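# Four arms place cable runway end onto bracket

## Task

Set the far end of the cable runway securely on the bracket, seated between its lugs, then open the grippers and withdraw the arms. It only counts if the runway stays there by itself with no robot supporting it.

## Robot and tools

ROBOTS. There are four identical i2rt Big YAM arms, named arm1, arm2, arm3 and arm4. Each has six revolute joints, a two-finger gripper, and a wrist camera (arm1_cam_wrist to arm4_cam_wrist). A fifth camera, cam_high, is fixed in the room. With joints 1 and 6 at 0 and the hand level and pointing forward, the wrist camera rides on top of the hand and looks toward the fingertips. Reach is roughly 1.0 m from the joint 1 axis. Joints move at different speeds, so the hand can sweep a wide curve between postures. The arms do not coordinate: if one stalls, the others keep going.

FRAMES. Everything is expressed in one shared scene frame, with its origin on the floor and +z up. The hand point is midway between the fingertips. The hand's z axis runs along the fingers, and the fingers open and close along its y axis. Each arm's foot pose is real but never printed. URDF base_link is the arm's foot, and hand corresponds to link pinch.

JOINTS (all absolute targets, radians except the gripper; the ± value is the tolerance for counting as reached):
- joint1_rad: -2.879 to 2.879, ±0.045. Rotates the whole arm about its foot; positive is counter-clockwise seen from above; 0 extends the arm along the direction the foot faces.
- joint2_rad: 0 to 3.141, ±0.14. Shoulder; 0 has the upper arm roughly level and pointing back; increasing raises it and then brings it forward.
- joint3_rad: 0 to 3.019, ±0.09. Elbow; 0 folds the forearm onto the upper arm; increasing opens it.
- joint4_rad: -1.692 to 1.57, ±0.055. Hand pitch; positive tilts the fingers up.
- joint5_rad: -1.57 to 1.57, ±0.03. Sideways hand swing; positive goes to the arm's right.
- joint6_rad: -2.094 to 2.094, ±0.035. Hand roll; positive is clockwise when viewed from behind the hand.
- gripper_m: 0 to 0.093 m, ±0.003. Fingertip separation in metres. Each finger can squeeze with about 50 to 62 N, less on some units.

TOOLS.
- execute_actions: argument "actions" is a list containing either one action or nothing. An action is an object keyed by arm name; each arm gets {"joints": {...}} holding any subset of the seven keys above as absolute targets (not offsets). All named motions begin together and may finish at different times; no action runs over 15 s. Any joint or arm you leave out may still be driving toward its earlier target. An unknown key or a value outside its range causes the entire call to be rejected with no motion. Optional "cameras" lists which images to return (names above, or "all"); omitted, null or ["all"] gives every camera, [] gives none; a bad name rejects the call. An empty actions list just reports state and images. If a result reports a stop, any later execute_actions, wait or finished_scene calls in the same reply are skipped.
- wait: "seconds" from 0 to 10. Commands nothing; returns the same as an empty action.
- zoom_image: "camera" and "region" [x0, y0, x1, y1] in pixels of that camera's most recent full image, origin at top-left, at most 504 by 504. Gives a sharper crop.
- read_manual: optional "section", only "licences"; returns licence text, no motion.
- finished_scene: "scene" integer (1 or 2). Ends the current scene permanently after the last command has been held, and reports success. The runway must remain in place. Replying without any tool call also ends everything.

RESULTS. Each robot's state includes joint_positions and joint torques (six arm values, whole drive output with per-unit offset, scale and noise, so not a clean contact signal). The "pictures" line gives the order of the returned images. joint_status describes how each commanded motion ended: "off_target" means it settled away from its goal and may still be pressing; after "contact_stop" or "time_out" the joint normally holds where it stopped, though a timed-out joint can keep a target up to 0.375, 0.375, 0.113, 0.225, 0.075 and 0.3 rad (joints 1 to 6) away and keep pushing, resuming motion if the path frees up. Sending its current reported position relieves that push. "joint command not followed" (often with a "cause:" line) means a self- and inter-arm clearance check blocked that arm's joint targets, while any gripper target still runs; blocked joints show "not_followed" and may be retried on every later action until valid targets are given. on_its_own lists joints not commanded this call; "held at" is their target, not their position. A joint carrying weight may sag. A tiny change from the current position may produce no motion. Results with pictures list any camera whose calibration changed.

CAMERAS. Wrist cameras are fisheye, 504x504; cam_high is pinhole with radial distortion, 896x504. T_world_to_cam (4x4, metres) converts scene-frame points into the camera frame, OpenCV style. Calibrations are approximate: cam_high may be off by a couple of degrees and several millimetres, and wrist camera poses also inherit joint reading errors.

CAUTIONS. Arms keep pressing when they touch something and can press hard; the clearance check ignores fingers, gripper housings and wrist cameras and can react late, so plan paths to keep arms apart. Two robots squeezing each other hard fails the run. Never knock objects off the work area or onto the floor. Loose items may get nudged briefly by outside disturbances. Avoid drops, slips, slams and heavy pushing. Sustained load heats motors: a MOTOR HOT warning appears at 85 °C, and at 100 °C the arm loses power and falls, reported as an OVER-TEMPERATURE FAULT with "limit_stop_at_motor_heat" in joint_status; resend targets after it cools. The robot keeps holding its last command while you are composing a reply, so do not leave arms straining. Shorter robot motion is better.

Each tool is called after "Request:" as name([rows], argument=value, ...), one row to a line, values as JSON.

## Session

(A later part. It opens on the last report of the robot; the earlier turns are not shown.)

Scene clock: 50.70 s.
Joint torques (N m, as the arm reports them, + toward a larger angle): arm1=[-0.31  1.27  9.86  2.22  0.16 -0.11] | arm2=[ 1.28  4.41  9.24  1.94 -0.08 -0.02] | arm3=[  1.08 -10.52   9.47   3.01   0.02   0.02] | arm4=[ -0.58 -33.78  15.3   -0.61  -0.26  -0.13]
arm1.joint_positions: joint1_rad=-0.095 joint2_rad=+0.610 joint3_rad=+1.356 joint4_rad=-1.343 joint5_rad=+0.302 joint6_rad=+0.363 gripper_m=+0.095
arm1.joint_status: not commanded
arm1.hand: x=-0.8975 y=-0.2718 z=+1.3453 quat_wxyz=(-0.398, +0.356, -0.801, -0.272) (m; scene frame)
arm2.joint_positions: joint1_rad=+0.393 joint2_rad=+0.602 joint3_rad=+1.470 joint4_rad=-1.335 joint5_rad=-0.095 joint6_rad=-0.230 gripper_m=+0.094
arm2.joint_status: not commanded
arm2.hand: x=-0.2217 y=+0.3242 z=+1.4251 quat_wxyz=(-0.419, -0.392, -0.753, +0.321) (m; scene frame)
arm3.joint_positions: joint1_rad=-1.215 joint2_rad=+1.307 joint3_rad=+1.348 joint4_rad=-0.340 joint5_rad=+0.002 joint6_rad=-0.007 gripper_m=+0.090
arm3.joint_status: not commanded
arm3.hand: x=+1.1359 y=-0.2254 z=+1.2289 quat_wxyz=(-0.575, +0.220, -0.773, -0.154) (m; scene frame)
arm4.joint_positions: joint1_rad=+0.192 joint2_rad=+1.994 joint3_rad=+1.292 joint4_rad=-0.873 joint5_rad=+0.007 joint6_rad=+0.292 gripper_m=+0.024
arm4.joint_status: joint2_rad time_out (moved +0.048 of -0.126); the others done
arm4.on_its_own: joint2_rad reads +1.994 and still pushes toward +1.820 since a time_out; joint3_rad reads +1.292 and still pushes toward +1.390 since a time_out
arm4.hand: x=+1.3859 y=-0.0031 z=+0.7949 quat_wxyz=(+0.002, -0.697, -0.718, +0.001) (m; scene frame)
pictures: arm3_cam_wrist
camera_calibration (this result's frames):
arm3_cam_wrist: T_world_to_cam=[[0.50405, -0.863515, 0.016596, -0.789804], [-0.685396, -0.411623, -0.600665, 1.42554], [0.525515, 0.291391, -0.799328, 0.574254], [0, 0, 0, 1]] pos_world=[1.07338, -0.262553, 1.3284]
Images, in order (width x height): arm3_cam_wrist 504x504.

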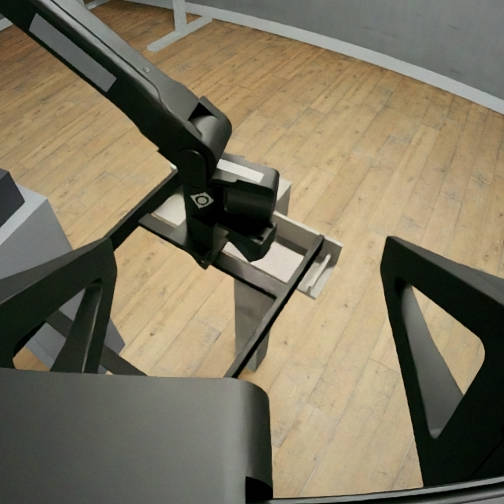

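Slightly too far +y; shift back while lowering.

Request:
execute_actions([
  {"arm4":{"joints":{"joint4_rad":-0.8}}},
], cameras=[])

Request:
execute_actions([
  {"arm4":{"joints":{"joint2_rad":1.9}}},
], cameras=["arm3_cam_wrist"])

Request:
zoom_image(camera="arm3_cam_wrist", region=[220,190,370,320])

Scene clock: 53.60 s.
Joint torques (N m, as the arm reports them, + toward a larger angle): arm1=[-0.51  1.07  9.91  2.2   0.15 -0.11] | arm2=[ 0.48  3.84  9.13  2.12 -0.05 -0.04] | arm3=[  1.17 -10.73   9.53   3.04   0.02   0.02] | arm4=[ -0.42 -33.69  15.12   1.33  -0.28  -0.18]
arm1.joint_positions: joint1_rad=-0.095 joint2_rad=+0.610 joint3_rad=+1.356 joint4_rad=-1.343 joint5_rad=+0.302 joint6_rad=+0.363 gripper_m=+0.095
arm1.joint_status: not commanded
arm1.hand: x=-0.8975 y=-0.2718 z=+1.3453 quat_wxyz=(-0.398, +0.356, -0.801, -0.272) (m; scene frame)
arm2.joint_positions: joint1_rad=+0.393 joint2_rad=+0.602 joint3_rad=+1.470 joint4_rad=-1.335 joint5_rad=-0.095 joint6_rad=-0.230 gripper_m=+0.094
arm2.joint_status: not commanded
arm2.hand: x=-0.2217 y=+0.3242 z=+1.4251 quat_wxyz=(-0.419, -0.392, -0.753, +0.321) (m; scene frame)
arm3.joint_positions: joint1_rad=-1.215 joint2_rad=+1.307 joint3_rad=+1.348 joint4_rad=-0.340 joint5_rad=+0.002 joint6_rad=-0.007 gripper_m=+0.090
arm3.joint_status: not commanded
arm3.hand: x=+1.1359 y=-0.2254 z=+1.2289 quat_wxyz=(-0.575, +0.220, -0.773, -0.154) (m; scene frame)
arm4.joint_positions: joint1_rad=+0.192 joint2_rad=+2.007 joint3_rad=+1.292 joint4_rad=-0.823 joint5_rad=+0.007 joint6_rad=+0.295 gripper_m=+0.024
arm4.joint_status: all done
arm4.on_its_own: joint2_rad reads +2.007 and still pushes toward +1.820 since a time_out; joint3_rad reads +1.292 and still pushes toward +1.390 since a time_out
arm4.hand: x=+1.3889 y=-0.0126 z=+0.7883 quat_wxyz=(-0.014, -0.698, -0.716, +0.010) (m; scene frame)
pictures: none
No camera images: the call's "cameras" was empty. Leave "cameras" out to get every camera's image.

Scene clock: 54.37 s.
Joint torques (N m, as the arm reports them, + toward a larger angle): arm1=[-0.12  1.33  9.85  2.14  0.16 -0.11] | arm2=[ 0.94  4.06  9.19  2.16 -0.04  0.02] | arm3=[  1.27 -10.78   9.52   3.04   0.02   0.02] | arm4=[ -1.02 -31.32  14.83   0.9   -0.44  -0.17]
arm1.joint_positions: joint1_rad=-0.095 joint2_rad=+0.610 joint3_rad=+1.356 joint4_rad=-1.343 joint5_rad=+0.302 joint6_rad=+0.363 gripper_m=+0.095
arm1.joint_status: not commanded
arm1.hand: x=-0.8975 y=-0.2718 z=+1.3453 quat_wxyz=(-0.398, +0.356, -0.801, -0.272) (m; scene frame)
arm2.joint_positions: joint1_rad=+0.393 joint2_rad=+0.602 joint3_rad=+1.470 joint4_rad=-1.335 joint5_rad=-0.095 joint6_rad=-0.230 gripper_m=+0.094
arm2.joint_status: not commanded
arm2.hand: x=-0.2217 y=+0.3242 z=+1.4251 quat_wxyz=(-0.419, -0.392, -0.753, +0.321) (m; scene frame)
arm3.joint_positions: joint1_rad=-1.215 joint2_rad=+1.307 joint3_rad=+1.348 joint4_rad=-0.340 joint5_rad=+0.002 joint6_rad=-0.007 gripper_m=+0.090
arm3.joint_status: not commanded
arm3.hand: x=+1.1359 y=-0.2254 z=+1.2289 quat_wxyz=(-0.575, +0.220, -0.773, -0.154) (m; scene frame)
arm4.joint_positions: joint1_rad=+0.192 joint2_rad=+2.036 joint3_rad=+1.292 joint4_rad=-0.808 joint5_rad=+0.011 joint6_rad=+0.295 gripper_m=+0.024
arm4.joint_status: all done
arm4.on_its_own: joint3_rad reads +1.292 and still pushes toward +1.390 since a time_out
arm4.hand: x=+1.3879 y=-0.0111 z=+0.7736 quat_wxyz=(-0.008, -0.698, -0.716, +0.008) (m; scene frame)
pictures: arm3_cam_wrist
camera_calibration (this result's frames):
arm3_cam_wrist: T_world_to_cam=[[0.50405, -0.863515, 0.016596, -0.789804], [-0.685396, -0.411623, -0.600665, 1.42554], [0.525515, 0.291391, -0.799328, 0.574254], [0, 0, 0, 1]] pos_world=[1.07338, -0.262553, 1.3284]
Images, in order (width x height): arm3_cam_wrist 504x504.

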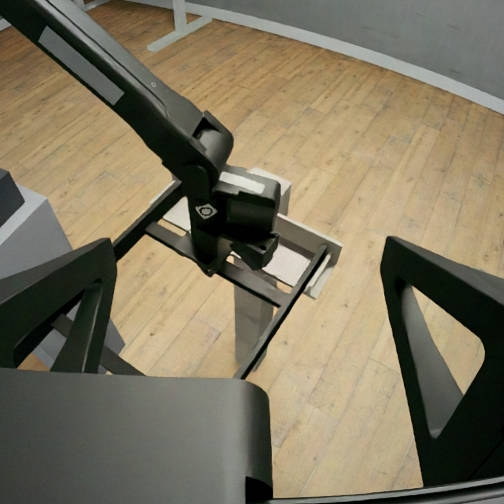

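Region (220, 190, 370, 320) of arm3_cam_wrist's 504x504 image, scaled by 3.360, with more detail than that image has; it fills the top 437 rows of this view, and the rest is white.

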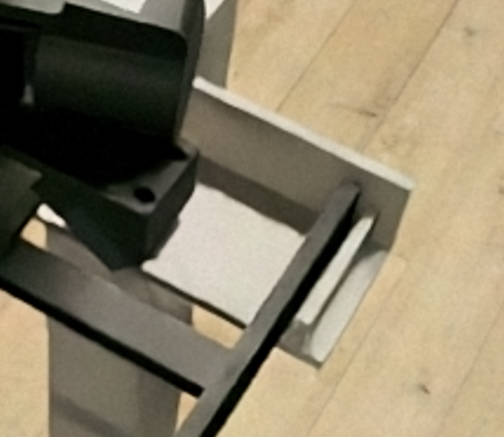

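Request:
execute_actions([
  {"arm4":{"joints":{"joint2_rad":2.03,"joint3_rad":1.32}}},
], cameras=[])

Request:
execute_actions([
  {"arm4":{"joints":{"gripper_m":0.055}}},
], cameras=[])

Request:
execute_actions([
  {"arm4":{"joints":{"joint2_rad":1.0,"joint4_rad":-1.3}}},
], cameras=["arm3_cam_wrist","arm4_cam_wrist","cam_high"])

Scene clock: 57.00 s.
Joint torques (N m, as the arm reports them, + toward a larger angle): arm1=[-0.51  1.26  9.84  2.25  0.15 -0.09] | arm2=[ 0.78  3.59  9.27  2.06 -0.01  0.01] | arm3=[  1.09 -10.4    9.48   2.99   0.02   0.02] | arm4=[ -0.51 -19.84   9.08   0.76  -0.41  -0.18]
arm1.joint_positions: joint1_rad=-0.095 joint2_rad=+0.610 joint3_rad=+1.356 joint4_rad=-1.343 joint5_rad=+0.302 joint6_rad=+0.363 gripper_m=+0.095
arm1.joint_status: not commanded
arm1.hand: x=-0.8975 y=-0.2718 z=+1.3453 quat_wxyz=(-0.398, +0.356, -0.801, -0.272) (m; scene frame)
arm2.joint_positions: joint1_rad=+0.393 joint2_rad=+0.602 joint3_rad=+1.470 joint4_rad=-1.335 joint5_rad=-0.095 joint6_rad=-0.230 gripper_m=+0.094
arm2.joint_status: not commanded
arm2.hand: x=-0.2217 y=+0.3242 z=+1.4251 quat_wxyz=(-0.419, -0.392, -0.753, +0.321) (m; scene frame)
arm3.joint_positions: joint1_rad=-1.215 joint2_rad=+1.307 joint3_rad=+1.348 joint4_rad=-0.340 joint5_rad=+0.002 joint6_rad=-0.007 gripper_m=+0.090
arm3.joint_status: not commanded
arm3.hand: x=+1.1359 y=-0.2254 z=+1.2289 quat_wxyz=(-0.575, +0.220, -0.773, -0.154) (m; scene frame)
arm4.joint_positions: joint1_rad=+0.192 joint2_rad=+2.045 joint3_rad=+1.291 joint4_rad=-0.808 joint5_rad=+0.011 joint6_rad=+0.295 gripper_m=+0.024
arm4.joint_status: all done
arm4.hand: x=+1.3872 y=-0.0093 z=+0.7690 quat_wxyz=(-0.003, -0.698, -0.716, +0.006) (m; scene frame)
pictures: none
No camera images: the call's "cameras" was empty. Leave "cameras" out to get every camera's image.

Scene clock: 57.60 s.
Joint torques (N m, as the arm reports them, + toward a larger angle): arm1=[-0.12  1.51  9.82  2.23  0.16 -0.1 ] | arm2=[ 1.12  4.1   9.32  1.97 -0.05  0.02] | arm3=[  1.03 -10.69   9.52   2.95   0.04   0.02] | arm4=[ -0.71 -19.98   9.11   0.79  -0.12  -0.19]
arm1.joint_positions: joint1_rad=-0.095 joint2_rad=+0.610 joint3_rad=+1.356 joint4_rad=-1.343 joint5_rad=+0.302 joint6_rad=+0.363 gripper_m=+0.095
arm1.joint_status: not commanded
arm1.hand: x=-0.8975 y=-0.2718 z=+1.3453 quat_wxyz=(-0.398, +0.356, -0.801, -0.272) (m; scene frame)
arm2.joint_positions: joint1_rad=+0.393 joint2_rad=+0.602 joint3_rad=+1.470 joint4_rad=-1.335 joint5_rad=-0.095 joint6_rad=-0.230 gripper_m=+0.094
arm2.joint_status: not commanded
arm2.hand: x=-0.2217 y=+0.3242 z=+1.4251 quat_wxyz=(-0.419, -0.392, -0.753, +0.321) (m; scene frame)
arm3.joint_positions: joint1_rad=-1.215 joint2_rad=+1.307 joint3_rad=+1.348 joint4_rad=-0.340 joint5_rad=+0.002 joint6_rad=-0.007 gripper_m=+0.090
arm3.joint_status: not commanded
arm3.hand: x=+1.1359 y=-0.2254 z=+1.2289 quat_wxyz=(-0.575, +0.220, -0.773, -0.154) (m; scene frame)
arm4.joint_positions: joint1_rad=+0.192 joint2_rad=+2.041 joint3_rad=+1.292 joint4_rad=-0.807 joint5_rad=+0.004 joint6_rad=+0.295 gripper_m=+0.055
arm4.joint_status: all done
arm4.hand: x=+1.3889 y=-0.0102 z=+0.7711 quat_wxyz=(-0.008, -0.698, -0.716, +0.004) (m; scene frame)
pictures: none
No camera images: the call's "cameras" was empty. Leave "cameras" out to get every camera's image.

Scene clock: 59.23 s.
Joint torques (N m, as the arm reports them, + toward a larger angle): arm1=[-0.44  1.21  9.93  2.23  0.16 -0.09] | arm2=[ 0.93  4.88  9.16  2.25 -0.04  0.01] | arm3=[  1.35 -10.63   9.51   3.05   0.02   0.01] | arm4=[-0.35 -4.71 12.36  0.96 -0.13 -0.21]
arm1.joint_positions: joint1_rad=-0.095 joint2_rad=+0.610 joint3_rad=+1.356 joint4_rad=-1.343 joint5_rad=+0.302 joint6_rad=+0.363 gripper_m=+0.095
arm1.joint_status: not commanded
arm1.hand: x=-0.8975 y=-0.2718 z=+1.3453 quat_wxyz=(-0.398, +0.356, -0.801, -0.272) (m; scene frame)
arm2.joint_positions: joint1_rad=+0.393 joint2_rad=+0.602 joint3_rad=+1.470 joint4_rad=-1.335 joint5_rad=-0.095 joint6_rad=-0.230 gripper_m=+0.094
arm2.joint_status: not commanded
arm2.hand: x=-0.2217 y=+0.3242 z=+1.4251 quat_wxyz=(-0.419, -0.392, -0.753, +0.321) (m; scene frame)
arm3.joint_positions: joint1_rad=-1.215 joint2_rad=+1.307 joint3_rad=+1.348 joint4_rad=-0.340 joint5_rad=+0.002 joint6_rad=-0.007 gripper_m=+0.090
arm3.joint_status: not commanded
arm3.hand: x=+1.1359 y=-0.2254 z=+1.2289 quat_wxyz=(-0.575, +0.220, -0.773, -0.154) (m; scene frame)
arm4.joint_positions: joint1_rad=+0.192 joint2_rad=+0.990 joint3_rad=+1.292 joint4_rad=-1.292 joint5_rad=+0.004 joint6_rad=+0.295 gripper_m=+0.055
arm4.joint_status: all done
arm4.hand: x=+1.3344 y=+0.1488 z=+1.2317 quat_wxyz=(-0.255, -0.669, -0.685, +0.132) (m; scene frame)
pictures: arm3_cam_wrist, arm4_cam_wrist, cam_high
camera_calibration (this result's frames):
arm3_cam_wrist: T_world_to_cam=[[0.50405, -0.863515, 0.016596, -0.789804], [-0.685396, -0.411623, -0.600665, 1.42554], [0.525515, 0.291391, -0.799328, 0.574254], [0, 0, 0, 1]] pos_world=[1.07338, -0.262553, 1.3284]
arm4_cam_wrist: T_world_to_cam=[[-0.983202, -0.0804426, -0.16384, 1.52757], [-0.090485, 0.994391, 0.0547706, -0.0884741], [0.158516, 0.0686756, -0.984965, 1.11146], [0, 0, 0, 1]] pos_world=[1.31772, 0.134529, 1.34987]
Images, in order (width x height): arm3_cam_wrist 504x504, arm4_cam_wrist 504x504, cam_high 896x504.

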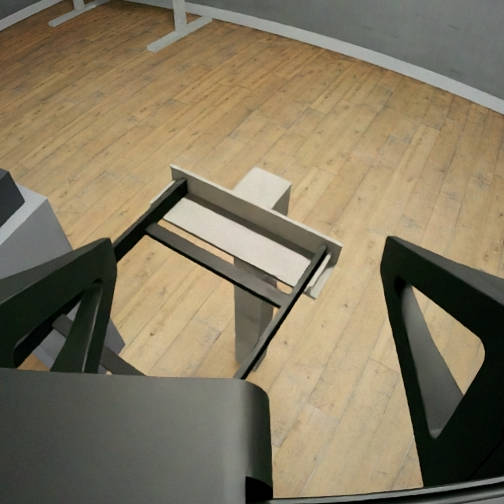

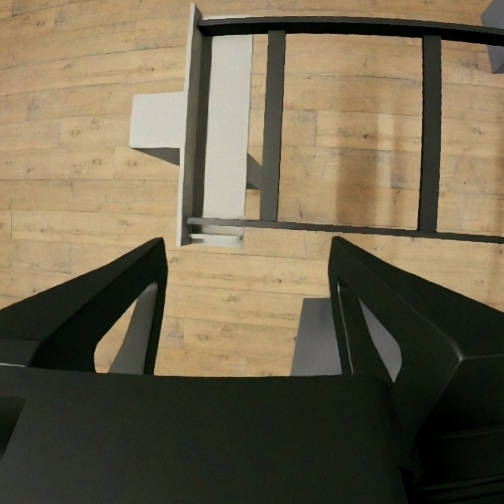

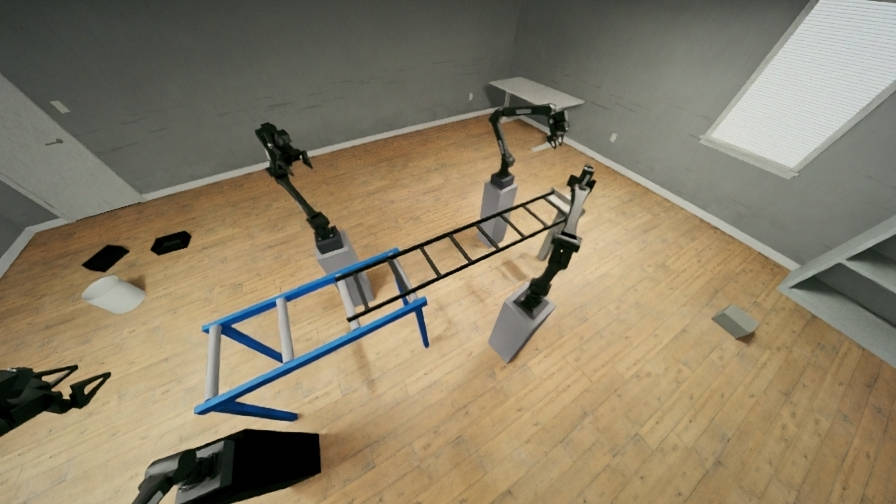

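Request:
finished_scene(scene=2)

The scene is finished: the task was done.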